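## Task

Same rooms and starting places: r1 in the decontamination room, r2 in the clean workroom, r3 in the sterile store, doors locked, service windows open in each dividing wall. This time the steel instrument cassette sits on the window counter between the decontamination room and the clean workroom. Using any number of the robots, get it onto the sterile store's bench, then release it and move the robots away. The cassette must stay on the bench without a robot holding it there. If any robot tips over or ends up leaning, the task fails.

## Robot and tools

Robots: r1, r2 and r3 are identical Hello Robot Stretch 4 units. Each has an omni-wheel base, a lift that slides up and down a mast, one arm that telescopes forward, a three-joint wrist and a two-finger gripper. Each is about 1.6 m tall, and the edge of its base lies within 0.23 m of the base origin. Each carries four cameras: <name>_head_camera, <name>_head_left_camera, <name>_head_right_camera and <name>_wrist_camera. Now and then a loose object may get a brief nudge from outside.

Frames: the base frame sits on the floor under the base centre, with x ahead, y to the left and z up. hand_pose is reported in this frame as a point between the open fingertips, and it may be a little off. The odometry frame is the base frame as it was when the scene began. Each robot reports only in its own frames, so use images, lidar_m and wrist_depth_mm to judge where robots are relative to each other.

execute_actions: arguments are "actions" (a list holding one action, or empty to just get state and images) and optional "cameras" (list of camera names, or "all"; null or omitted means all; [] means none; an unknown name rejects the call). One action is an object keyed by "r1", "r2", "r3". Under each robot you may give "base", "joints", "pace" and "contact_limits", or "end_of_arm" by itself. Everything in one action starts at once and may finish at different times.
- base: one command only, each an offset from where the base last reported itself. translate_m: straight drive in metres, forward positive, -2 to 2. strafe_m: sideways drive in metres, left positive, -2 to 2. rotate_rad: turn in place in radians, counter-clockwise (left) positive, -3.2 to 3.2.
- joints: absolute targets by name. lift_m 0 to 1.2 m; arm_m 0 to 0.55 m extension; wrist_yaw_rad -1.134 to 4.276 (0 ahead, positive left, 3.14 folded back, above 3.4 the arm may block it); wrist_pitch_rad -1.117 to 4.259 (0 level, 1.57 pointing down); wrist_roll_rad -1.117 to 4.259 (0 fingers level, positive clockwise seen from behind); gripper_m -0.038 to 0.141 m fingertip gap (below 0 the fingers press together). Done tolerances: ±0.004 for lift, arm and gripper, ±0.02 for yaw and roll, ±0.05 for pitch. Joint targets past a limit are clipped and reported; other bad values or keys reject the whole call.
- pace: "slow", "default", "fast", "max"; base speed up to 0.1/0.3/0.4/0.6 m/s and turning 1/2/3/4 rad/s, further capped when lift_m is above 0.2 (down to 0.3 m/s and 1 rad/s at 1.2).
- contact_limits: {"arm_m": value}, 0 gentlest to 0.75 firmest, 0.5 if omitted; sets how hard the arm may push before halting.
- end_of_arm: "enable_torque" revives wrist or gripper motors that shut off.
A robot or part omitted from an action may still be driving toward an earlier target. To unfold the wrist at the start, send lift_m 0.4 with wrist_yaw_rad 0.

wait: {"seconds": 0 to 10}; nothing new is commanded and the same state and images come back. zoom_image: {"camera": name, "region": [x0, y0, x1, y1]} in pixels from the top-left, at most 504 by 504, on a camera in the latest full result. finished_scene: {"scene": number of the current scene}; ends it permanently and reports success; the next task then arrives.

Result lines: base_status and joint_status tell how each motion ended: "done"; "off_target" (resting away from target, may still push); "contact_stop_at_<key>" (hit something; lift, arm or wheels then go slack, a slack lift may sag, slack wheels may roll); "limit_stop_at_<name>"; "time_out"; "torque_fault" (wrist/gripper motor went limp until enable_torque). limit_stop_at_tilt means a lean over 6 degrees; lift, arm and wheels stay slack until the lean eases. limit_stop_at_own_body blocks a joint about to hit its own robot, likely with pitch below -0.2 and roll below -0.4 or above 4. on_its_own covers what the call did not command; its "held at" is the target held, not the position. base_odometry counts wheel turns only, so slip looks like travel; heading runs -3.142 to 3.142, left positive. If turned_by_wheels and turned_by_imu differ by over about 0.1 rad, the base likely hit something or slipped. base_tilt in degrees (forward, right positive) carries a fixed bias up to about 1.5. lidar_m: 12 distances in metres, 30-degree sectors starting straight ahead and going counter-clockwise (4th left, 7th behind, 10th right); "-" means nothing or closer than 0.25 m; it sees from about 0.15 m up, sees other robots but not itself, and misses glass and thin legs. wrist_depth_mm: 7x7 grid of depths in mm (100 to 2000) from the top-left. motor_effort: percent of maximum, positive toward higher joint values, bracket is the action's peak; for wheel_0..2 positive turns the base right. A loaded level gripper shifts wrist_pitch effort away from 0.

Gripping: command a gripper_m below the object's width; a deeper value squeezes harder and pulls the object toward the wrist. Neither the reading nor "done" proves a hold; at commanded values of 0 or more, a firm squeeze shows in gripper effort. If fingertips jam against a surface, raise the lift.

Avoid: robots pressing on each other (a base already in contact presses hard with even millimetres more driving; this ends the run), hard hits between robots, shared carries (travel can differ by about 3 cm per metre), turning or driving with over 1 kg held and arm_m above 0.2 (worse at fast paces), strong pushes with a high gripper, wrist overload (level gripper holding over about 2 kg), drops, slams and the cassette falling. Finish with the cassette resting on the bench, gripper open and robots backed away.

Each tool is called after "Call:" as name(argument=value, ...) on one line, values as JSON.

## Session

Call:
execute_actions(actions=[])

Scene clock: 0.00 s.
r1.base_odometry: x=+0.000 y=+0.000 heading=+0.000 (m, m, rad; r1's odometry frame)
r1.turned_by_wheels: +0.000 (rad since the last result)
r1.turned_by_imu: +0.000 (rad since the last result)
r1.base_tilt: forward=-0.2 right=-0.6 (deg)
r1.lidar_m: 1.25 1.67 1.96 3.30 0.98 1.14 1.07 1.08 0.75 0.62 0.62 0.71
r1.base_status: not commanded
r1.joint_positions: lift_m=+0.158 arm_m=+0.001 wrist_yaw_rad=+3.157 wrist_pitch_rad=+0.006 wrist_roll_rad=-0.020 gripper_m=+0.057
r1.joint_status: not commanded
r1.motor_effort: lift_m=+18 arm_m=+0 wrist_yaw_rad=+0 wrist_pitch_rad=-7 wrist_roll_rad=-1 gripper_m=-1 wheel_0=+0 wheel_1=+0 wheel_2=+0 (%)
r1.hand_pose: x=-0.1182 y=+0.0829 z=+0.3347 quat_wxyz=(-0.008, -0.003, -0.010, +1.000) (m; r1's base frame)
r1.wrist_depth_mm: - 138 204 1281 1366 1430 1430 / - 107 136 1308 1308 1430 1160 / - 111 137 1281 1336 1397 1464 / - 128 154 1255 1366 1397 1464 / 195 1160 1205 1281 1336 1397 1397 / 212 1138 1160 1205 211 1078 1118 / 213 960 854 904 854 778 820
r2.base_odometry: x=+0.000 y=+0.000 heading=+0.000 (m, m, rad; r2's odometry frame)
r2.turned_by_wheels: +0.000 (rad since the last result)
r2.turned_by_imu: +0.000 (rad since the last result)
r2.base_tilt: forward=+0.6 right=+0.0 (deg)
r2.lidar_m: 1.56 1.45 1.71 2.13 2.02 1.71 1.24 1.02 1.08 1.67 2.70 2.40
r2.base_status: not commanded
r2.joint_positions: lift_m=+0.134 arm_m=+0.001 wrist_yaw_rad=+3.093 wrist_pitch_rad=-0.016 wrist_roll_rad=-0.009 gripper_m=+0.057
r2.joint_status: not commanded
r2.motor_effort: lift_m=+20 arm_m=-1 wrist_yaw_rad=+2 wrist_pitch_rad=-7 wrist_roll_rad=-1 gripper_m=-4 wheel_0=-1 wheel_1=+0 wheel_2=+0 (%)
r2.hand_pose: x=-0.1121 y=+0.1014 z=+0.3163 quat_wxyz=(+0.024, +0.008, -0.005, +1.000) (m; r2's base frame)
r2.wrist_depth_mm: 136 1255 1499 1808 - 1983 1661 / 134 137 1537 1756 - 1921 1661 / 107 136 1464 1708 - - 1708 / 110 135 1366 1618 - - 1708 / 118 144 1397 1618 1983 1863 1618 / 1008 1160 1308 1397 193 1060 976 / 1025 1098 809 504 820 683 699
r3.base_odometry: x=+0.000 y=+0.000 heading=+0.000 (m, m, rad; r3's odometry frame)
r3.turned_by_wheels: +0.000 (rad since the last result)
r3.turned_by_imu: +0.000 (rad since the last result)
r3.base_tilt: forward=-0.3 right=+0.8 (deg)
r3.lidar_m: 0.68 0.76 1.15 1.14 1.17 0.93 1.68 2.04 1.59 1.61 0.87 0.68
r3.base_status: not commanded
r3.joint_positions: lift_m=+0.255 arm_m=+0.002 wrist_yaw_rad=+3.168 wrist_pitch_rad=-0.016 wrist_roll_rad=-0.011 gripper_m=+0.057
r3.joint_status: not commanded
r3.motor_effort: lift_m=+20 arm_m=-1 wrist_yaw_rad=+0 wrist_pitch_rad=-5 wrist_roll_rad=+2 gripper_m=-3 wheel_0=+0 wheel_1=+0 wheel_2=+0 (%)
r3.hand_pose: x=-0.1179 y=+0.0799 z=+0.4384 quat_wxyz=(-0.013, +0.008, -0.006, +1.000) (m; r3's base frame)
r3.wrist_depth_mm: - 138 - - - - 1863 / - 119 147 - - 991 976 / - 118 145 - - - 1808 / - 131 186 - - - 1983 / 141 - - - - - 1808 / 221 1756 202 1576 199 1430 1308 / 220 1098 1098 111 1042 960 976
pictures: r1_head_camera, r1_head_left_camera, r1_head_right_camera, r1_wrist_camera, r2_head_camera, r2_head_left_camera, r2_head_right_camera, r2_wrist_camera, r3_head_camera, r3_head_left_camera, r3_head_right_camera, r3_wrist_camera
Images, in order (width x height): r1_head_camera 420x560, r1_head_left_camera 420x672, r1_head_right_camera 420x672, r1_wrist_camera 616x392, r2_head_camera 420x560, r2_head_left_camera 420x672, r2_head_right_camera 420x672, r2_wrist_camera 616x392, r3_head_camera 420x560, r3_head_left_camera 420x672, r3_head_right_camera 420x672, r3_wrist_camera 616x392.

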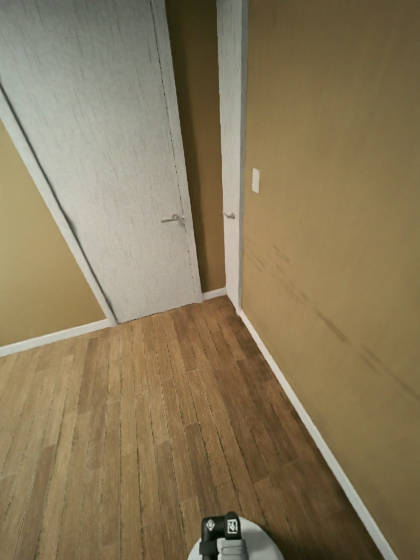

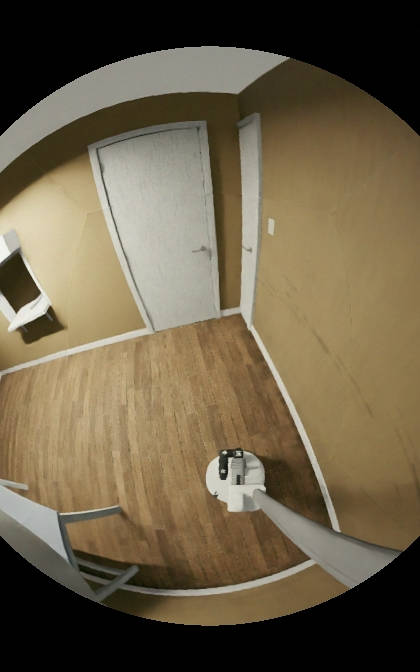

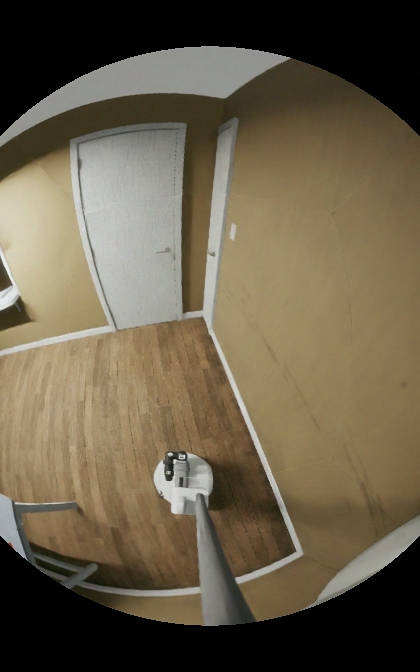

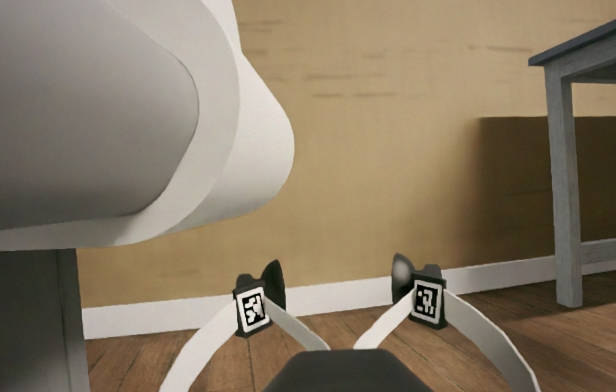

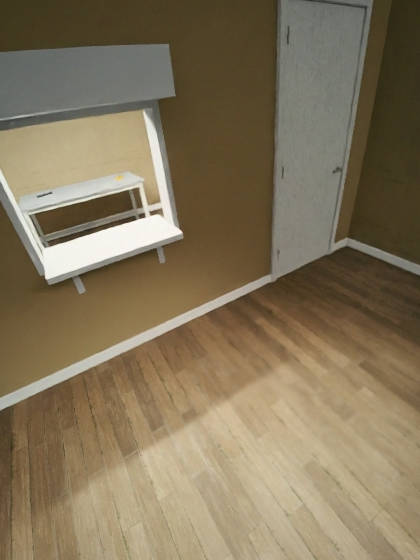

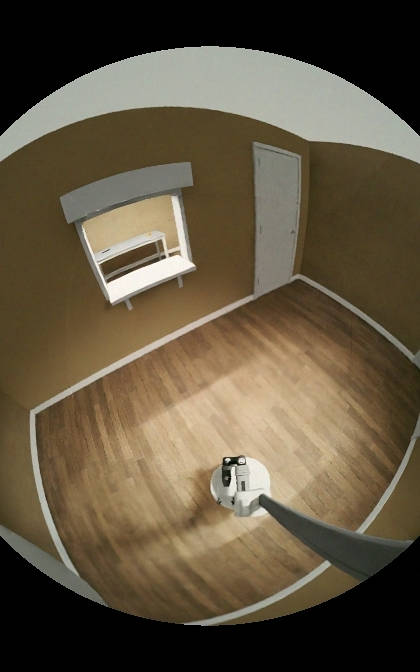

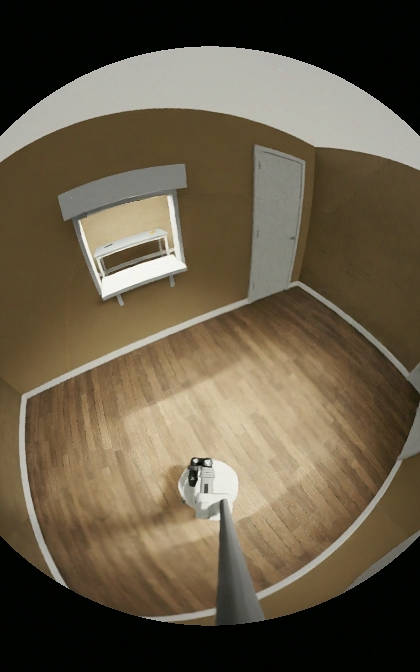

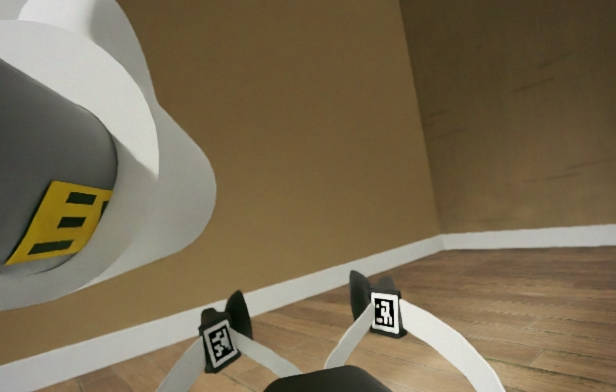

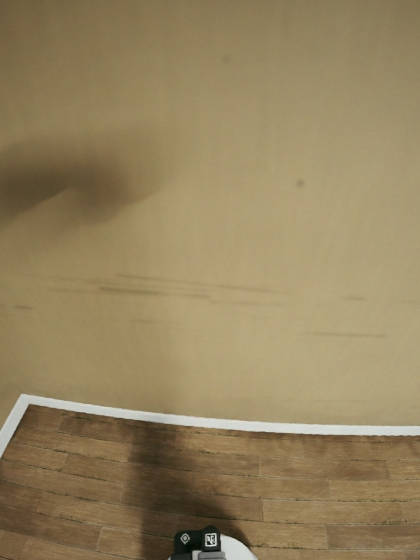

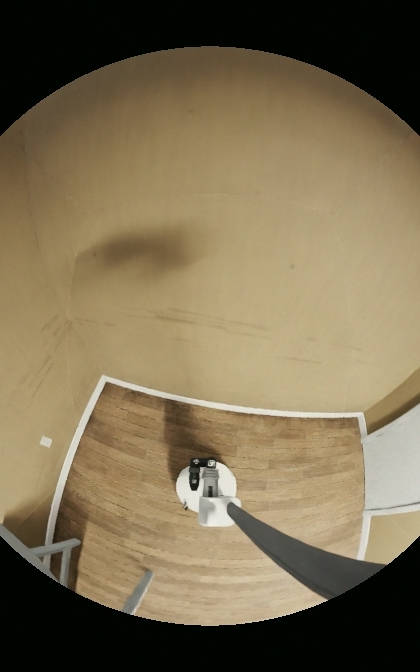

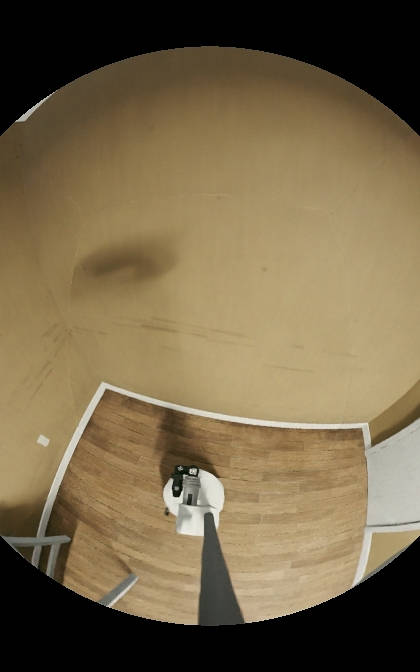

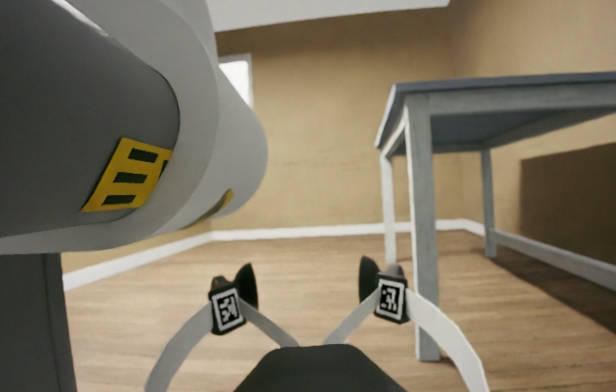

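Call:
execute_actions(actions=[{"r2":{"base":{"rotate_rad":-2.64},"joints":{"lift_m":1.0,"wrist_yaw_rad":0,"wrist_pitch_rad":0.5,"gripper_m":0.13}},"r3":{"base":{"rotate_rad":-1.7},"joints":{"lift_m":1.0,"wrist_yaw_rad":0,"wrist_pitch_rad":0.5,"gripper_m":0.13},"pace":"fast"}}], cameras=["r2_head_camera","r2_head_left_camera","r3_head_camera","r3_head_left_camera"])

Scene clock: 3.10 s.
r1.base_odometry: x=+0.000 y=+0.000 heading=+0.000 (m, m, rad; r1's odometry frame)
r1.turned_by_wheels: +0.000 (rad since the last result)
r1.turned_by_imu: -0.001 (rad since the last result)
r1.base_tilt: forward=-0.2 right=-0.5 (deg)
r1.lidar_m: 1.24 1.69 1.97 3.30 0.99 1.12 1.06 1.09 0.76 0.61 0.61 0.74
r1.base_status: not commanded
r1.joint_positions: lift_m=+0.158 arm_m=+0.001 wrist_yaw_rad=+3.157 wrist_pitch_rad=+0.006 wrist_roll_rad=-0.020 gripper_m=+0.057
r1.joint_status: not commanded
r1.motor_effort: lift_m=+18(18) arm_m=+0(0) wrist_yaw_rad=+0(0) wrist_pitch_rad=-8(8) wrist_roll_rad=-1(0) gripper_m=-5(0) wheel_0=+0(0) wheel_1=+0(0) wheel_2=+0(0) (%)
r1.hand_pose: x=-0.1182 y=+0.0829 z=+0.3347 quat_wxyz=(-0.008, -0.003, -0.010, +1.000) (m; r1's base frame)
r1.wrist_depth_mm: - 138 205 1308 1366 1430 1499 / - 107 136 1281 1366 1397 1160 / - 111 137 1308 1336 1430 1430 / - 127 154 1281 1336 1397 1499 / 195 1160 1255 1281 1308 1430 1430 / 213 1160 1182 1205 210 1042 1138 / 213 976 831 904 854 778 820
r2.base_odometry: x=+0.000 y=+0.000 heading=-2.639 (m, m, rad; r2's odometry frame)
r2.turned_by_wheels: -2.639 (rad since the last result)
r2.turned_by_imu: -2.580 (rad since the last result)
r2.base_tilt: forward=+0.5 right=+0.1 (deg)
r2.lidar_m: 1.01 1.03 1.63 2.70 2.44 1.59 1.56 1.73 2.16 2.03 1.75 1.23
r2.base_status: done
r2.joint_positions: lift_m=+0.146 arm_m=+0.001 wrist_yaw_rad=+2.781 wrist_pitch_rad=+0.301 wrist_roll_rad=-0.009 gripper_m=+0.130
r2.joint_status: lift_m limit_stop_at_own_body (moved +0.012 of +0.866); wrist_yaw_rad limit_stop_at_own_body (moved -0.312 of -3.093); wrist_pitch_rad limit_stop_at_own_body (moved +0.316 of +0.516); the others done
r2.on_its_own: wrist_yaw_rad is held at +2.781, not at your +0.000, since a limit_stop_at_own_body; wrist_pitch_rad is held at +0.299, not at your +0.500, since a limit_stop_at_own_body; lift_m is slack since a limit_stop_at_own_body (your +1.000 is given up); arm_m is slack since a limit_stop_at_own_body
r2.motor_effort: lift_m=+20(24) arm_m=+0(1) wrist_yaw_rad=+2(6) wrist_pitch_rad=-6(6) wrist_roll_rad=-1(1) gripper_m=-3(2) wheel_0=+3(7) wheel_1=+3(9) wheel_2=+3(8) (%)
r2.hand_pose: x=-0.0553 y=+0.1790 z=+0.2389 quat_wxyz=(+0.177, -0.148, +0.022, +0.973) (m; r2's base frame)
r2.wrist_depth_mm: 1397 1537 1808 1863 - - - / 1397 1537 1756 1921 - - - / 1397 1618 1708 - - 1863 1576 / 1464 1537 1499 1281 1182 1042 976 / 1078 976 917 854 788 723 699 / 768 715 668 640 539 535 544 / 234 205 200 153 480 449 445
r3.base_odometry: x=+0.000 y=+0.000 heading=-1.700 (m, m, rad; r3's odometry frame)
r3.turned_by_wheels: -1.700 (rad since the last result)
r3.turned_by_imu: -1.707 (rad since the last result)
r3.base_tilt: forward=-0.3 right=+0.8 (deg)
r3.lidar_m: 1.57 1.01 0.73 0.69 0.72 1.00 1.16 1.20 0.93 0.92 2.13 1.68
r3.base_status: done
r3.joint_positions: lift_m=+1.000 arm_m=+0.002 wrist_yaw_rad=+0.000 wrist_pitch_rad=+0.502 wrist_roll_rad=-0.011 gripper_m=+0.130
r3.joint_status: all done
r3.motor_effort: lift_m=+25(27) arm_m=-1(1) wrist_yaw_rad=+0(5) wrist_pitch_rad=-5(4) wrist_roll_rad=+2(1) gripper_m=+0(6) wheel_0=-1(10) wheel_1=-1(10) wheel_2=-2(10) (%)
r3.hand_pose: x=+0.4257 y=-0.0874 z=+1.0390 quat_wxyz=(+0.969, -0.006, +0.248, +0.002) (m; r3's base frame)
r3.wrist_depth_mm: 1205 1255 1281 1281 1281 1366 1336 / 1205 1366 1366 1366 1430 1430 1430 / 1205 1499 1464 1537 1537 1576 1618 / 1205 1576 1618 1618 1661 1661 1708 / 1160 1708 1808 1756 1756 1808 1756 / 1138 1397 1499 1576 1464 1430 1499 / 1138 1366 1397 111 1336 1336 1281
pictures: r2_head_camera, r2_head_left_camera, r3_head_camera, r3_head_left_camera
Images, in order (width x height): r2_head_camera 420x560, r2_head_left_camera 420x672, r3_head_camera 420x560, r3_head_left_camera 420x672.

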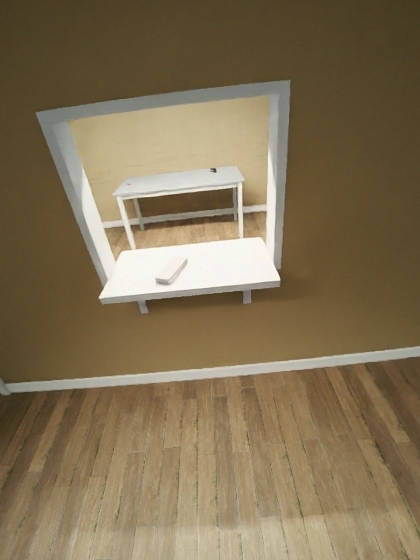

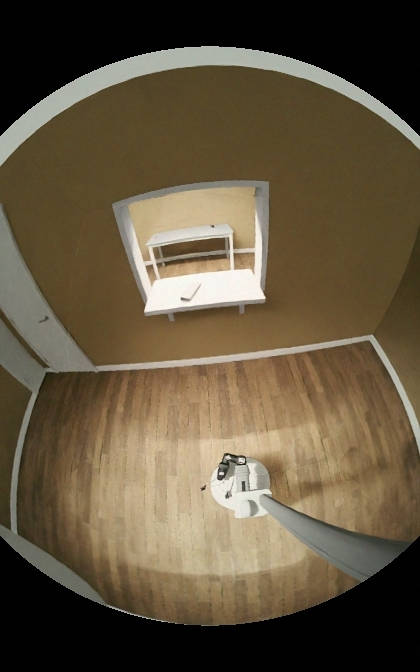

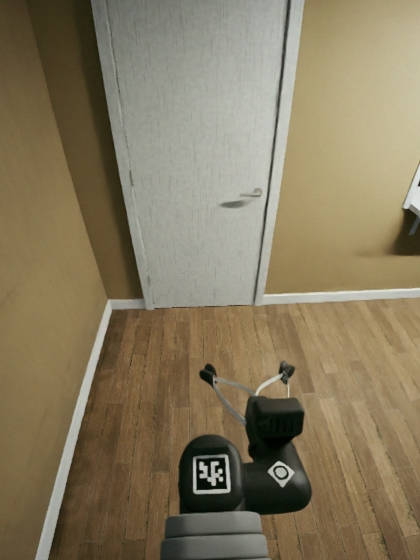

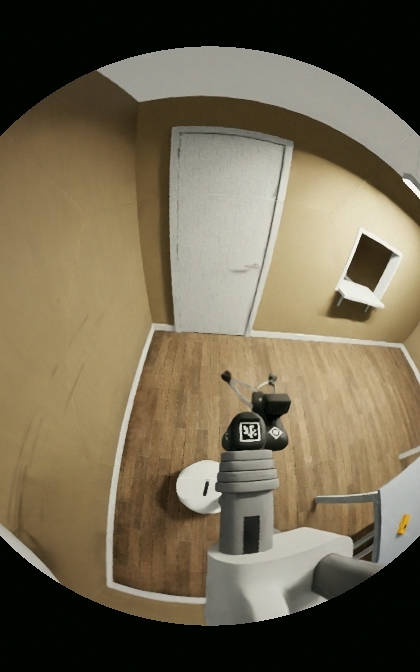

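Call:
execute_actions(actions=[{"r2":{"base":{"strafe_m":0.37},"joints":{"lift_m":1.0,"wrist_pitch_rad":0.0}},"r3":{"base":{"translate_m":0.65}}}], cameras=[])

Call:
execute_actions(actions=[{"r2":{"base":{"translate_m":0.3},"joints":{"wrist_yaw_rad":-0.45,"wrist_pitch_rad":0.5}},"r3":{"base":{"strafe_m":-0.6}}}], cameras=[])

Call:
execute_actions(actions=[{"r2":{"base":{"translate_m":0.3},"joints":{"arm_m":0.1}},"r3":{"base":{"strafe_m":-0.6}}}], cameras=["r2_head_camera","r2_wrist_camera","r3_head_camera"])

Scene clock: 7.50 s.
r1.base_odometry: x=+0.000 y=+0.000 heading=+0.000 (m, m, rad; r1's odometry frame)
r1.turned_by_wheels: +0.000 (rad since the last result)
r1.turned_by_imu: -0.002 (rad since the last result)
r1.base_tilt: forward=-0.1 right=-0.6 (deg)
r1.lidar_m: 1.25 1.65 1.97 3.32 0.96 1.12 1.08 1.07 0.76 0.62 0.63 0.72
r1.base_status: not commanded
r1.joint_positions: lift_m=+0.158 arm_m=+0.001 wrist_yaw_rad=+3.157 wrist_pitch_rad=+0.006 wrist_roll_rad=-0.020 gripper_m=+0.057
r1.joint_status: not commanded
r1.motor_effort: lift_m=+18(18) arm_m=+0(0) wrist_yaw_rad=+0(0) wrist_pitch_rad=-8(8) wrist_roll_rad=-1(0) gripper_m=-1(3) wheel_0=+0(0) wheel_1=+0(0) wheel_2=+0(0) (%)
r1.hand_pose: x=-0.1182 y=+0.0829 z=+0.3347 quat_wxyz=(-0.008, -0.003, -0.010, +1.000) (m; r1's base frame)
r1.wrist_depth_mm: - 137 205 1281 1336 1430 1464 / - 107 137 1255 1308 1430 1160 / - 111 137 1255 1308 1397 1499 / - 128 154 1255 1336 1397 1430 / 195 1160 1229 1255 1308 1430 1430 / 212 1160 1160 1205 211 1078 1118 / 213 976 842 904 854 778 831
r2.base_odometry: x=+0.178 y=-0.324 heading=-2.640 (m, m, rad; r2's odometry frame)
r2.turned_by_wheels: +0.000 (rad since the last result)
r2.turned_by_imu: +0.002 (rad since the last result)
r2.base_tilt: forward=+0.5 right=+0.2 (deg)
r2.lidar_m: 1.00 1.20 1.61 2.33 2.41 1.76 1.55 1.59 2.32 2.41 1.73 1.05
r2.base_status: done
r2.joint_positions: lift_m=+1.000 arm_m=+0.001 wrist_yaw_rad=+2.781 wrist_pitch_rad=+0.003 wrist_roll_rad=-0.009 gripper_m=+0.130
r2.joint_status: all done
r2.on_its_own: wrist_yaw_rad is held at +2.781, not at your +0.000, since a limit_stop_at_own_body; arm_m is slack since a limit_stop_at_own_body
r2.motor_effort: lift_m=+23(24) arm_m=+0(0) wrist_yaw_rad=+2(2) wrist_pitch_rad=-9(12) wrist_roll_rad=-1(1) gripper_m=-4(2) wheel_0=-2(11) wheel_1=-1(9) wheel_2=+0(1) (%)
r2.hand_pose: x=-0.0674 y=+0.1836 z=+1.1770 quat_wxyz=(+0.179, -0.002, -0.004, +0.984) (m; r2's base frame)
r2.wrist_depth_mm: 1537 1756 1921 - - - 1921 / 1537 1661 1756 - - - - / 1366 1537 1863 - - - - / 221 - 1756 - - - - / - - 1808 - - - - / - 1863 1808 1921 - - - / 1430 1397 1708 153 - - -
r3.base_odometry: x=-0.084 y=-0.645 heading=-1.700 (m, m, rad; r3's odometry frame)
r3.turned_by_wheels: +0.000 (rad since the last result)
r3.turned_by_imu: -0.002 (rad since the last result)
r3.base_tilt: forward=-0.3 right=+0.8 (deg)
r3.lidar_m: 0.95 0.97 0.74 0.68 0.73 1.01 1.80 1.31 1.23 3.95 1.40 0.93
r3.base_status: done
r3.joint_positions: lift_m=+1.000 arm_m=+0.002 wrist_yaw_rad=+0.000 wrist_pitch_rad=+0.502 wrist_roll_rad=-0.011 gripper_m=+0.130
r3.joint_status: not commanded
r3.motor_effort: lift_m=+24(25) arm_m=-1(1) wrist_yaw_rad=+0(0) wrist_pitch_rad=-2(5) wrist_roll_rad=-1(3) gripper_m=+1(2) wheel_0=+0(5) wheel_1=+1(8) wheel_2=+0(8) (%)
r3.hand_pose: x=+0.4256 y=-0.0874 z=+1.0391 quat_wxyz=(+0.969, -0.006, +0.248, +0.001) (m; r3's base frame)
r3.wrist_depth_mm: 647 654 661 668 683 683 707 / 691 707 715 723 732 750 750 / 750 768 759 778 798 798 820 / 831 831 842 854 866 891 917 / 931 904 917 931 931 976 1008 / 1008 960 976 1008 1008 1098 1138 / 1118 1138 1138 111 1182 1229 1255
pictures: none
No camera images: the call's "cameras" was empty. Leave "cameras" out to get every camera's image.

Scene clock: 10.83 s.
r1.base_odometry: x=+0.000 y=+0.000 heading=+0.000 (m, m, rad; r1's odometry frame)
r1.turned_by_wheels: +0.000 (rad since the last result)
r1.turned_by_imu: -0.001 (rad since the last result)
r1.base_tilt: forward=-0.3 right=-0.5 (deg)
r1.lidar_m: 1.28 1.68 1.98 3.33 0.97 1.16 1.08 1.08 0.75 0.62 0.63 0.72
r1.base_status: not commanded
r1.joint_positions: lift_m=+0.158 arm_m=+0.001 wrist_yaw_rad=+3.157 wrist_pitch_rad=+0.006 wrist_roll_rad=-0.020 gripper_m=+0.057
r1.joint_status: not commanded
r1.motor_effort: lift_m=+18(18) arm_m=+0(0) wrist_yaw_rad=+0(0) wrist_pitch_rad=-7(8) wrist_roll_rad=-1(1) gripper_m=-1(5) wheel_0=+0(0) wheel_1=+0(0) wheel_2=+0(0) (%)
r1.hand_pose: x=-0.1182 y=+0.0829 z=+0.3347 quat_wxyz=(-0.008, -0.003, -0.010, +1.000) (m; r1's base frame)
r1.wrist_depth_mm: - 138 204 1308 1336 1430 1499 / - 107 137 1255 1336 1397 1138 / - 111 137 1281 1366 1430 1464 / - 128 154 1281 1336 1430 1464 / 195 1160 1182 1281 1336 1430 1430 / 213 1160 1205 1229 210 1098 1118 / 213 960 854 904 854 778 820
r2.base_odometry: x=-0.085 y=-0.469 heading=-2.639 (m, m, rad; r2's odometry frame)
r2.turned_by_wheels: +0.000 (rad since the last result)
r2.turned_by_imu: +0.002 (rad since the last result)
r2.base_tilt: forward=+0.6 right=+0.1 (deg)
r2.lidar_m: 0.70 0.75 1.20 2.33 2.42 2.08 1.90 1.90 2.52 2.38 1.27 0.75
r2.base_status: done
r2.joint_positions: lift_m=+1.000 arm_m=+0.001 wrist_yaw_rad=-0.449 wrist_pitch_rad=+0.502 wrist_roll_rad=-0.009 gripper_m=+0.130
r2.joint_status: all done
r2.on_its_own: arm_m is slack since a limit_stop_at_own_body
r2.motor_effort: lift_m=+23(24) arm_m=+0(0) wrist_yaw_rad=-1(6) wrist_pitch_rad=-5(7) wrist_roll_rad=+0(1) gripper_m=+1(3) wheel_0=+2(5) wheel_1=+2(6) wheel_2=+0(11) (%)
r2.hand_pose: x=+0.3616 y=-0.1886 z=+1.0392 quat_wxyz=(+0.945, +0.051, +0.243, -0.215) (m; r2's base frame)
r2.wrist_depth_mm: - - - 831 891 1078 1336 / - - - 891 946 1160 1499 / - - - 946 1025 1308 1756 / - 759 750 750 1118 1430 1863 / 621 580 647 960 1182 1537 1808 / 521 559 854 1060 1160 1464 1430 / 654 715 878 153 1281 1255 1281
r3.base_odometry: x=-0.679 y=-0.567 heading=-1.700 (m, m, rad; r3's odometry frame)
r3.turned_by_wheels: +0.000 (rad since the last result)
r3.turned_by_imu: +0.000 (rad since the last result)
r3.base_tilt: forward=-0.4 right=+0.7 (deg)
r3.lidar_m: 0.96 0.95 1.35 1.30 1.34 1.84 1.24 0.88 1.22 3.42 1.21 1.02
r3.base_status: done
r3.joint_positions: lift_m=+1.000 arm_m=+0.002 wrist_yaw_rad=+0.000 wrist_pitch_rad=+0.502 wrist_roll_rad=-0.011 gripper_m=+0.130
r3.joint_status: not commanded
r3.motor_effort: lift_m=+24(24) arm_m=-1(1) wrist_yaw_rad=-1(0) wrist_pitch_rad=-4(3) wrist_roll_rad=+0(1) gripper_m=+0(1) wheel_0=+0(9) wheel_1=-1(11) wheel_2=-1(2) (%)
r3.hand_pose: x=+0.4256 y=-0.0874 z=+1.0391 quat_wxyz=(+0.969, -0.006, +0.248, +0.001) (m; r3's base frame)
r3.wrist_depth_mm: 654 654 691 699 699 715 707 / 691 699 741 741 759 759 768 / 741 750 798 798 809 831 831 / 820 831 854 878 891 917 917 / 904 931 946 976 976 991 1025 / 1008 991 960 1060 1042 1118 1138 / 1118 1118 1138 111 1229 1229 1255
pictures: none
No camera images: the call's "cameras" was empty. Leave "cameras" out to get every camera's image.

Scene clock: 14.17 s.
r1.base_odometry: x=+0.000 y=+0.000 heading=+0.000 (m, m, rad; r1's odometry frame)
r1.turned_by_wheels: +0.000 (rad since the last result)
r1.turned_by_imu: -0.001 (rad since the last result)
r1.base_tilt: forward=-0.1 right=-0.5 (deg)
r1.lidar_m: 1.22 1.66 1.96 3.33 0.98 1.13 1.08 1.08 0.71 0.60 0.61 0.73
r1.base_status: not commanded
r1.joint_positions: lift_m=+0.158 arm_m=+0.001 wrist_yaw_rad=+3.157 wrist_pitch_rad=+0.006 wrist_roll_rad=-0.020 gripper_m=+0.057
r1.joint_status: not commanded
r1.motor_effort: lift_m=+18(18) arm_m=+0(0) wrist_yaw_rad=+1(0) wrist_pitch_rad=-7(7) wrist_roll_rad=+0(1) gripper_m=+1(3) wheel_0=+0(0) wheel_1=+0(0) wheel_2=-1(0) (%)
r1.hand_pose: x=-0.1182 y=+0.0829 z=+0.3347 quat_wxyz=(-0.008, -0.003, -0.010, +1.000) (m; r1's base frame)
r1.wrist_depth_mm: - 138 204 1255 1336 1430 1464 / - 107 137 1281 1336 1430 1160 / - 111 137 1281 1336 1397 1464 / - 128 154 1281 1336 1430 1464 / 195 1138 1229 1281 1308 1397 1430 / 213 1160 1160 1182 211 1098 1118 / 213 960 842 904 854 778 831
r2.base_odometry: x=-0.348 y=-0.613 heading=-2.639 (m, m, rad; r2's odometry frame)
r2.turned_by_wheels: +0.000 (rad since the last result)
r2.turned_by_imu: +0.002 (rad since the last result)
r2.base_tilt: forward=+0.6 right=+0.1 (deg)
r2.lidar_m: 0.41 0.43 0.80 1.92 2.43 2.39 2.28 2.36 2.49 2.38 0.60 0.44
r2.base_status: done
r2.joint_positions: lift_m=+1.000 arm_m=+0.099 wrist_yaw_rad=-0.450 wrist_pitch_rad=+0.502 wrist_roll_rad=-0.009 gripper_m=+0.130
r2.joint_status: all done
r2.motor_effort: lift_m=+23(23) arm_m=+5(7) wrist_yaw_rad=+1(0) wrist_pitch_rad=-6(5) wrist_roll_rad=-1(1) gripper_m=+3(1) wheel_0=+1(5) wheel_1=+1(6) wheel_2=+1(11) (%)
r2.hand_pose: x=+0.4597 y=-0.1887 z=+1.0392 quat_wxyz=(+0.945, +0.051, +0.243, -0.215) (m; r2's base frame)
r2.wrist_depth_mm: - - - - - 492 569 / - - - - - 530 621 / - - - - - 574 715 / - - - 707 668 609 809 / - - 569 549 530 512 788 / 500 484 442 449 404 410 1138 / 413 379 347 153 370 377 1205
r3.base_odometry: x=-1.274 y=-0.490 heading=-1.700 (m, m, rad; r3's odometry frame)
r3.turned_by_wheels: +0.000 (rad since the last result)
r3.turned_by_imu: +0.000 (rad since the last result)
r3.base_tilt: forward=-0.4 right=+0.8 (deg)
r3.lidar_m: 0.85 1.01 1.30 1.90 2.00 0.87 0.83 0.86 1.20 2.82 1.19 0.87
r3.base_status: done
r3.joint_positions: lift_m=+1.000 arm_m=+0.002 wrist_yaw_rad=+0.000 wrist_pitch_rad=+0.502 wrist_roll_rad=-0.011 gripper_m=+0.130
r3.joint_status: not commanded
r3.motor_effort: lift_m=+24(24) arm_m=-1(1) wrist_yaw_rad=+0(0) wrist_pitch_rad=-4(4) wrist_roll_rad=+2(1) gripper_m=-1(1) wheel_0=+0(10) wheel_1=-1(9) wheel_2=-1(1) (%)
r3.hand_pose: x=+0.4256 y=-0.0874 z=+1.0391 quat_wxyz=(+0.969, -0.006, +0.248, +0.001) (m; r3's base frame)
r3.wrist_depth_mm: 676 683 691 707 - - - / 715 741 732 768 - - - / 778 798 798 820 854 831 831 / 854 866 878 891 723 917 931 / 931 946 946 976 976 991 1025 / 1060 1025 1008 1060 1060 1118 1160 / 1138 1138 1182 111 1229 1255 1255
pictures: r2_head_camera, r2_wrist_camera, r3_head_camera
Images, in order (width x height): r2_head_camera 420x560, r2_wrist_camera 616x392, r3_head_camera 420x560.

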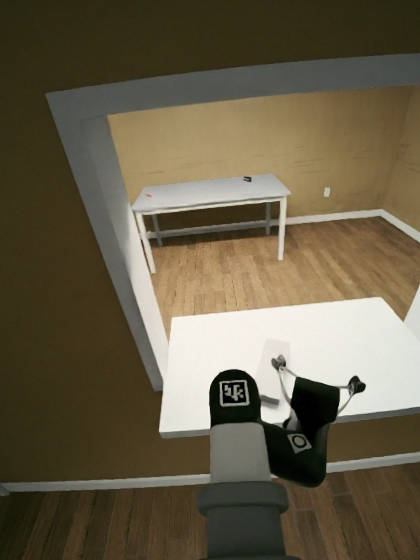

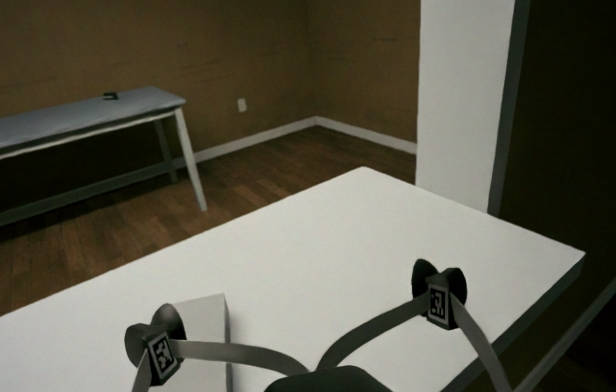

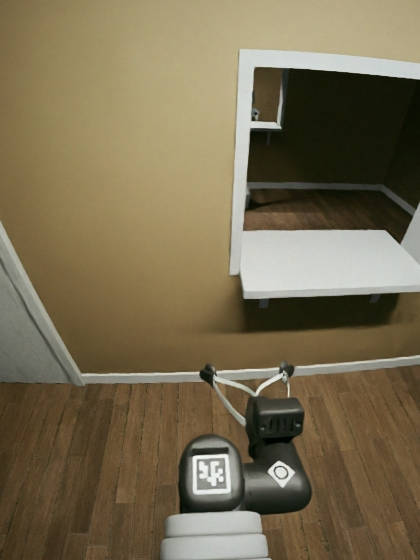

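Call:
execute_actions(actions=[{"r2":{"base":{"strafe_m":0.04},"joints":{"arm_m":0.12,"wrist_yaw_rad":-0.3,"lift_m":0.94}},"r3":{"base":{"strafe_m":-0.3}}}], cameras=["r2_head_camera","r2_wrist_camera","r3_head_camera"])

Scene clock: 16.73 s.
r1.base_odometry: x=+0.000 y=+0.000 heading=+0.000 (m, m, rad; r1's odometry frame)
r1.turned_by_wheels: +0.000 (rad since the last result)
r1.turned_by_imu: -0.001 (rad since the last result)
r1.base_tilt: forward=-0.1 right=-0.6 (deg)
r1.lidar_m: 1.21 1.68 1.97 3.31 1.00 1.14 1.09 1.08 0.75 0.62 0.61 0.73
r1.base_status: not commanded
r1.joint_positions: lift_m=+0.158 arm_m=+0.001 wrist_yaw_rad=+3.157 wrist_pitch_rad=+0.006 wrist_roll_rad=-0.020 gripper_m=+0.057
r1.joint_status: not commanded
r1.motor_effort: lift_m=+18(18) arm_m=+0(0) wrist_yaw_rad=+0(0) wrist_pitch_rad=-8(8) wrist_roll_rad=-1(1) gripper_m=+0(4) wheel_0=+0(0) wheel_1=+0(0) wheel_2=+0(0) (%)
r1.hand_pose: x=-0.1182 y=+0.0829 z=+0.3347 quat_wxyz=(-0.008, -0.003, -0.010, +1.000) (m; r1's base frame)
r1.wrist_depth_mm: - 138 204 1281 1366 1397 1499 / - 107 137 1308 1366 1430 1138 / - 111 137 1281 1336 1430 1464 / - 127 154 1255 1336 1430 1430 / 195 1160 1229 1281 1336 1397 1464 / 213 1138 1182 1205 211 1078 1098 / 213 960 842 904 842 768 831
r2.base_odometry: x=-0.328 y=-0.648 heading=-2.639 (m, m, rad; r2's odometry frame)
r2.turned_by_wheels: +0.000 (rad since the last result)
r2.turned_by_imu: +0.001 (rad since the last result)
r2.base_tilt: forward=+0.6 right=+0.1 (deg)
r2.lidar_m: 0.42 0.43 0.80 1.92 2.38 2.37 2.26 2.34 2.56 2.41 0.64 0.45
r2.base_status: done
r2.joint_positions: lift_m=+0.940 arm_m=+0.119 wrist_yaw_rad=-0.300 wrist_pitch_rad=+0.502 wrist_roll_rad=-0.009 gripper_m=+0.130
r2.joint_status: all done
r2.motor_effort: lift_m=+16(21) arm_m=+5(7) wrist_yaw_rad=+3(7) wrist_pitch_rad=-5(4) wrist_roll_rad=-2(1) gripper_m=+0(3) wheel_0=-1(8) wheel_1=+1(8) wheel_2=+0(1) (%)
r2.hand_pose: x=+0.5057 y=-0.1583 z=+0.9797 quat_wxyz=(+0.958, +0.033, +0.246, -0.144) (m; r2's base frame)
r2.wrist_depth_mm: - - - - - - 496 / - - - - - - 521 / - - - - - - 549 / - - - 585 554 525 500 / - 492 469 433 433 421 404 / 413 397 370 342 330 332 336 / 340 310 283 153 304 290 296
r3.base_odometry: x=-1.571 y=-0.451 heading=-1.701 (m, m, rad; r3's odometry frame)
r3.turned_by_wheels: +0.000 (rad since the last result)
r3.turned_by_imu: +0.000 (rad since the last result)
r3.base_tilt: forward=-0.4 right=+0.8 (deg)
r3.lidar_m: 0.81 1.01 1.40 2.21 2.30 0.86 0.83 0.86 1.18 2.53 1.41 0.86
r3.base_status: done
r3.joint_positions: lift_m=+1.000 arm_m=+0.002 wrist_yaw_rad=+0.000 wrist_pitch_rad=+0.502 wrist_roll_rad=-0.011 gripper_m=+0.130
r3.joint_status: not commanded
r3.motor_effort: lift_m=+24(24) arm_m=-1(1) wrist_yaw_rad=+0(0) wrist_pitch_rad=-4(4) wrist_roll_rad=+2(1) gripper_m=+3(0) wheel_0=+0(9) wheel_1=-2(12) wheel_2=-1(2) (%)
r3.hand_pose: x=+0.4256 y=-0.0874 z=+1.0391 quat_wxyz=(+0.969, -0.006, +0.248, +0.001) (m; r3's base frame)
r3.wrist_depth_mm: 683 691 - - - - 788 / 723 732 - - - - 798 / 778 798 854 866 854 831 820 / 854 866 723 732 723 931 917 / 931 946 960 976 960 991 1025 / 1060 1008 1025 1060 1060 1098 1160 / 1138 1160 1182 111 1229 1255 1255
pictures: r2_head_camera, r2_wrist_camera, r3_head_camera
Images, in order (width x height): r2_head_camera 420x560, r2_wrist_camera 616x392, r3_head_camera 420x560.

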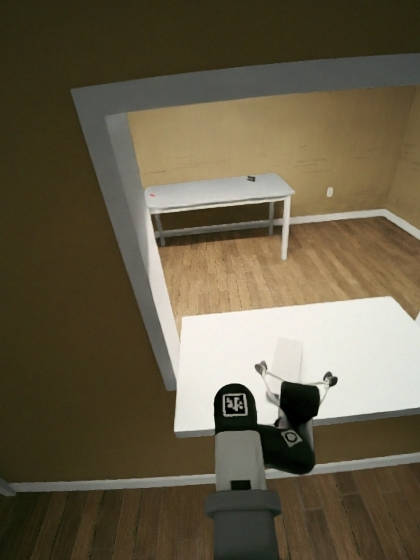

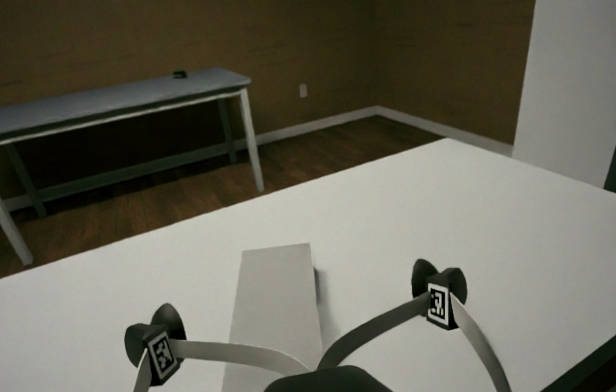

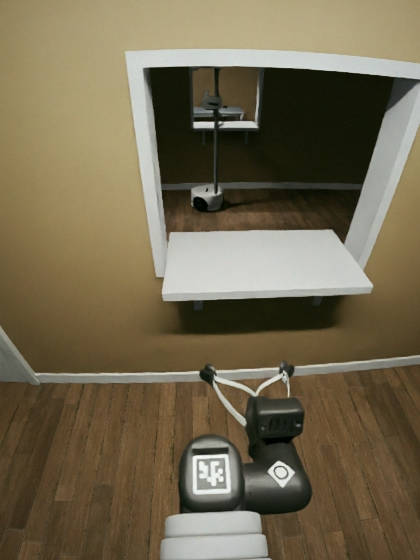

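Call:
execute_actions(actions=[{"r2":{"base":{"strafe_m":0.015},"joints":{"arm_m":0.145,"lift_m":0.853}}}], cameras=["r2_wrist_camera"])

Call:
execute_actions(actions=[{"r2":{"joints":{"gripper_m":0}}}], cameras=[])

Call:
execute_actions(actions=[{"r2":{"joints":{"lift_m":0.91}}}], cameras=["r2_wrist_camera"])

Scene clock: 18.30 s.
r1.base_odometry: x=+0.000 y=+0.000 heading=+0.000 (m, m, rad; r1's odometry frame)
r1.turned_by_wheels: +0.000 (rad since the last result)
r1.turned_by_imu: -0.001 (rad since the last result)
r1.base_tilt: forward=-0.2 right=-0.5 (deg)
r1.lidar_m: 1.25 1.68 1.97 3.31 0.99 1.15 1.08 1.07 0.77 0.62 0.61 0.72
r1.base_status: not commanded
r1.joint_positions: lift_m=+0.158 arm_m=+0.001 wrist_yaw_rad=+3.157 wrist_pitch_rad=+0.006 wrist_roll_rad=-0.020 gripper_m=+0.057
r1.joint_status: not commanded
r1.motor_effort: lift_m=+18(19) arm_m=+0(0) wrist_yaw_rad=+0(1) wrist_pitch_rad=-6(7) wrist_roll_rad=-1(1) gripper_m=+1(4) wheel_0=+0(0) wheel_1=+0(0) wheel_2=+0(0) (%)
r1.hand_pose: x=-0.1182 y=+0.0829 z=+0.3347 quat_wxyz=(-0.008, -0.003, -0.010, +1.000) (m; r1's base frame)
r1.wrist_depth_mm: - 137 205 1255 1366 1397 1464 / - 107 136 1281 1336 1430 1160 / - 111 138 1308 1336 1397 1464 / - 128 154 1255 1366 1397 1430 / 195 1160 1205 1281 1336 1397 1464 / 213 1138 1182 1205 211 1078 1118 / 214 960 842 904 854 768 820
r2.base_odometry: x=-0.321 y=-0.661 heading=-2.639 (m, m, rad; r2's odometry frame)
r2.turned_by_wheels: +0.000 (rad since the last result)
r2.turned_by_imu: +0.001 (rad since the last result)
r2.base_tilt: forward=+0.6 right=+0.0 (deg)
r2.lidar_m: 0.41 0.44 0.78 1.92 2.37 2.38 2.28 2.36 2.55 2.43 0.62 0.45
r2.base_status: done
r2.joint_positions: lift_m=+0.853 arm_m=+0.144 wrist_yaw_rad=-0.300 wrist_pitch_rad=+0.502 wrist_roll_rad=-0.009 gripper_m=+0.130
r2.joint_status: all done
r2.motor_effort: lift_m=+16(14) arm_m=+5(5) wrist_yaw_rad=+3(3) wrist_pitch_rad=-7(6) wrist_roll_rad=-1(0) gripper_m=-1(3) wheel_0=-2(9) wheel_1=+0(8) wheel_2=+0(0) (%)
r2.hand_pose: x=+0.5307 y=-0.1583 z=+0.8927 quat_wxyz=(+0.958, +0.033, +0.246, -0.144) (m; r2's base frame)
r2.wrist_depth_mm: - - - - - - 508 / - - - - - - 535 / - - - 554 517 477 459 / - 442 413 343 377 359 343 / 349 332 310 257 296 282 276 / 281 270 242 208 214 224 229 / 232 211 187 153 205 197 202
r3.base_odometry: x=-1.571 y=-0.451 heading=-1.701 (m, m, rad; r3's odometry frame)
r3.turned_by_wheels: +0.000 (rad since the last result)
r3.turned_by_imu: +0.000 (rad since the last result)
r3.base_tilt: forward=-0.4 right=+0.7 (deg)
r3.lidar_m: 0.83 1.02 1.40 2.20 2.31 0.87 0.82 0.87 1.18 2.52 1.41 0.87
r3.base_status: not commanded
r3.joint_positions: lift_m=+1.000 arm_m=+0.002 wrist_yaw_rad=+0.000 wrist_pitch_rad=+0.502 wrist_roll_rad=-0.011 gripper_m=+0.130
r3.joint_status: not commanded
r3.motor_effort: lift_m=+24(24) arm_m=-1(1) wrist_yaw_rad=-1(0) wrist_pitch_rad=-3(4) wrist_roll_rad=+1(1) gripper_m=+1(0) wheel_0=+1(0) wheel_1=-1(1) wheel_2=-1(1) (%)
r3.hand_pose: x=+0.4256 y=-0.0874 z=+1.0391 quat_wxyz=(+0.969, -0.006, +0.248, +0.001) (m; r3's base frame)
r3.wrist_depth_mm: 683 691 - - - - 788 / 723 723 - - - - 798 / 768 788 866 878 842 831 820 / 866 866 723 732 732 917 946 / 931 960 960 976 976 991 1025 / 1042 1025 1025 1060 1042 1098 1160 / 1182 1182 1182 111 1229 1229 1229
pictures: r2_wrist_camera
Images, in order (width x height): r2_wrist_camera 616x392.

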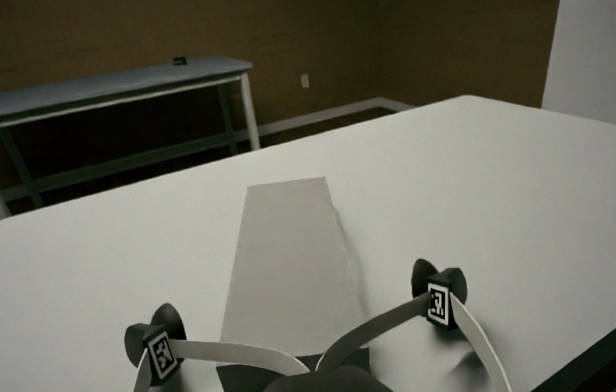

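Scene clock: 20.50 s.
r1.base_odometry: x=+0.000 y=+0.000 heading=+0.000 (m, m, rad; r1's odometry frame)
r1.turned_by_wheels: +0.000 (rad since the last result)
r1.turned_by_imu: -0.001 (rad since the last result)
r1.base_tilt: forward=-0.1 right=-0.5 (deg)
r1.lidar_m: 1.22 1.69 1.96 3.32 0.95 1.14 1.08 1.06 0.75 0.62 0.61 0.72
r1.base_status: not commanded
r1.joint_positions: lift_m=+0.158 arm_m=+0.001 wrist_yaw_rad=+3.157 wrist_pitch_rad=+0.006 wrist_roll_rad=-0.020 gripper_m=+0.057
r1.joint_status: not commanded
r1.motor_effort: lift_m=+18(18) arm_m=+0(0) wrist_yaw_rad=+0(0) wrist_pitch_rad=-7(7) wrist_roll_rad=-1(1) gripper_m=-1(2) wheel_0=+0(0) wheel_1=+0(0) wheel_2=+0(0) (%)
r1.hand_pose: x=-0.1182 y=+0.0829 z=+0.3347 quat_wxyz=(-0.008, -0.003, -0.010, +1.000) (m; r1's base frame)
r1.wrist_depth_mm: - 137 205 1281 1336 1430 1430 / - 107 137 1281 1366 1397 1138 / - 111 137 1281 1366 1464 1430 / - 128 154 1281 1366 1397 1464 / 195 1160 1182 1255 1336 1430 1430 / 213 1160 1182 1182 211 1078 1118 / 213 976 854 904 854 778 820
r2.base_odometry: x=-0.321 y=-0.661 heading=-2.639 (m, m, rad; r2's odometry frame)
r2.turned_by_wheels: +0.000 (rad since the last result)
r2.turned_by_imu: +0.001 (rad since the last result)
r2.base_tilt: forward=+0.5 right=+0.1 (deg)
r2.lidar_m: 0.41 0.44 0.78 1.91 2.38 2.38 2.27 2.34 2.56 2.44 0.63 0.50
r2.base_status: not commanded
r2.joint_positions: lift_m=+0.853 arm_m=+0.144 wrist_yaw_rad=-0.300 wrist_pitch_rad=+0.506 wrist_roll_rad=-0.009 gripper_m=+0.001
r2.joint_status: all done
r2.motor_effort: lift_m=+17(17) arm_m=+5(5) wrist_yaw_rad=+1(0) wrist_pitch_rad=-16(16) wrist_roll_rad=+0(0) gripper_m=-27(21) wheel_0=-2(2) wheel_1=+1(0) wheel_2=+0(0) (%)
r2.hand_pose: x=+0.5303 y=-0.1581 z=+0.8917 quat_wxyz=(+0.957, +0.033, +0.248, -0.143) (m; r2's base frame)
r2.wrist_depth_mm: - - - - - - 508 / - - - - - - 530 / - - - 544 504 469 445 / - 436 407 332 368 351 338 / 342 330 303 240 291 279 273 / 276 265 205 193 182 221 227 / 228 167 169 163 191 195 200
r3.base_odometry: x=-1.571 y=-0.451 heading=-1.701 (m, m, rad; r3's odometry frame)
r3.turned_by_wheels: +0.000 (rad since the last result)
r3.turned_by_imu: -0.001 (rad since the last result)
r3.base_tilt: forward=-0.4 right=+0.8 (deg)
r3.lidar_m: 0.82 1.03 1.42 2.20 2.29 0.86 0.83 0.86 1.19 2.52 1.40 0.87
r3.base_status: not commanded
r3.joint_positions: lift_m=+1.000 arm_m=+0.002 wrist_yaw_rad=+0.000 wrist_pitch_rad=+0.502 wrist_roll_rad=-0.011 gripper_m=+0.130
r3.joint_status: not commanded
r3.motor_effort: lift_m=+24(24) arm_m=-1(1) wrist_yaw_rad=+0(0) wrist_pitch_rad=-4(3) wrist_roll_rad=+1(2) gripper_m=+1(0) wheel_0=+0(1) wheel_1=-1(1) wheel_2=-1(1) (%)
r3.hand_pose: x=+0.4256 y=-0.0874 z=+1.0391 quat_wxyz=(+0.969, -0.006, +0.248, +0.001) (m; r3's base frame)
r3.wrist_depth_mm: 676 683 - - - - 778 / 715 723 - - - - 809 / 778 798 866 878 842 831 820 / 866 854 707 741 715 917 931 / 931 946 960 991 960 991 1042 / 1025 1025 1042 1060 1060 1118 1138 / 1138 1182 1182 111 1255 1229 1255
pictures: none
No camera images: the call's "cameras" was empty. Leave "cameras" out to get every camera's image.

Scene clock: 21.67 s.
r1.base_odometry: x=+0.000 y=+0.000 heading=+0.000 (m, m, rad; r1's odometry frame)
r1.turned_by_wheels: +0.000 (rad since the last result)
r1.turned_by_imu: +0.000 (rad since the last result)
r1.base_tilt: forward=-0.2 right=-0.5 (deg)
r1.lidar_m: 1.28 1.65 1.97 3.30 1.01 1.14 1.07 1.08 0.75 0.61 0.64 0.71
r1.base_status: not commanded
r1.joint_positions: lift_m=+0.158 arm_m=+0.001 wrist_yaw_rad=+3.157 wrist_pitch_rad=+0.006 wrist_roll_rad=-0.020 gripper_m=+0.057
r1.joint_status: not commanded
r1.motor_effort: lift_m=+18(18) arm_m=+0(0) wrist_yaw_rad=+0(0) wrist_pitch_rad=-7(6) wrist_roll_rad=+0(0) gripper_m=-1(1) wheel_0=+0(0) wheel_1=+0(0) wheel_2=+0(0) (%)
r1.hand_pose: x=-0.1182 y=+0.0829 z=+0.3347 quat_wxyz=(-0.008, -0.003, -0.010, +1.000) (m; r1's base frame)
r1.wrist_depth_mm: - 137 204 1281 1366 1430 1499 / - 107 136 1281 1336 1397 1138 / - 111 137 1281 1336 1397 1464 / - 128 154 1281 1336 1430 1430 / 195 1160 1229 1281 1336 1430 1430 / 212 1138 1160 1182 211 1078 1118 / 213 960 842 904 842 778 831
r2.base_odometry: x=-0.321 y=-0.661 heading=-2.639 (m, m, rad; r2's odometry frame)
r2.turned_by_wheels: +0.000 (rad since the last result)
r2.turned_by_imu: +0.000 (rad since the last result)
r2.base_tilt: forward=+0.5 right=+0.1 (deg)
r2.lidar_m: 0.40 0.44 0.78 1.91 2.38 2.39 2.27 2.36 2.56 2.43 0.61 0.45
r2.base_status: not commanded
r2.joint_positions: lift_m=+0.910 arm_m=+0.144 wrist_yaw_rad=-0.300 wrist_pitch_rad=+0.506 wrist_roll_rad=-0.009 gripper_m=+0.001
r2.joint_status: all done
r2.motor_effort: lift_m=+25(26) arm_m=+5(5) wrist_yaw_rad=+1(1) wrist_pitch_rad=-19(18) wrist_roll_rad=-1(1) gripper_m=-24(24) wheel_0=-2(2) wheel_1=+1(1) wheel_2=+0(0) (%)
r2.hand_pose: x=+0.5302 y=-0.1580 z=+0.9479 quat_wxyz=(+0.957, +0.033, +0.248, -0.143) (m; r2's base frame)
r2.wrist_depth_mm: - - - - - - 508 / - - - - - - 530 / - - - - - 615 539 / - - 535 334 484 459 436 / 449 433 397 239 377 364 353 / 362 345 206 193 183 289 296 / 298 167 170 162 250 254 249
r3.base_odometry: x=-1.571 y=-0.451 heading=-1.701 (m, m, rad; r3's odometry frame)
r3.turned_by_wheels: +0.000 (rad since the last result)
r3.turned_by_imu: +0.000 (rad since the last result)
r3.base_tilt: forward=-0.3 right=+0.7 (deg)
r3.lidar_m: 0.83 1.02 1.38 2.20 2.30 0.87 0.82 0.86 1.18 2.52 1.41 0.88
r3.base_status: not commanded
r3.joint_positions: lift_m=+1.000 arm_m=+0.002 wrist_yaw_rad=+0.000 wrist_pitch_rad=+0.502 wrist_roll_rad=-0.011 gripper_m=+0.130
r3.joint_status: not commanded
r3.motor_effort: lift_m=+24(24) arm_m=-1(1) wrist_yaw_rad=+0(0) wrist_pitch_rad=-5(5) wrist_roll_rad=+0(2) gripper_m=+2(0) wheel_0=+1(0) wheel_1=-1(1) wheel_2=-1(1) (%)
r3.hand_pose: x=+0.4256 y=-0.0874 z=+1.0391 quat_wxyz=(+0.969, -0.006, +0.248, +0.001) (m; r3's base frame)
r3.wrist_depth_mm: 676 683 - - - - 768 / 715 723 - - - - 798 / 778 798 866 866 842 831 831 / 866 878 715 732 715 917 917 / 946 946 946 991 960 976 1025 / 1042 1025 1025 1078 1042 1118 1182 / 1160 1182 1160 111 1229 1229 1255
pictures: r2_wrist_camera
Images, in order (width x height): r2_wrist_camera 616x392.

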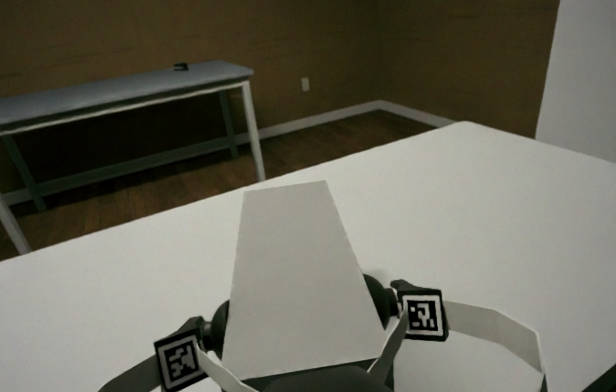

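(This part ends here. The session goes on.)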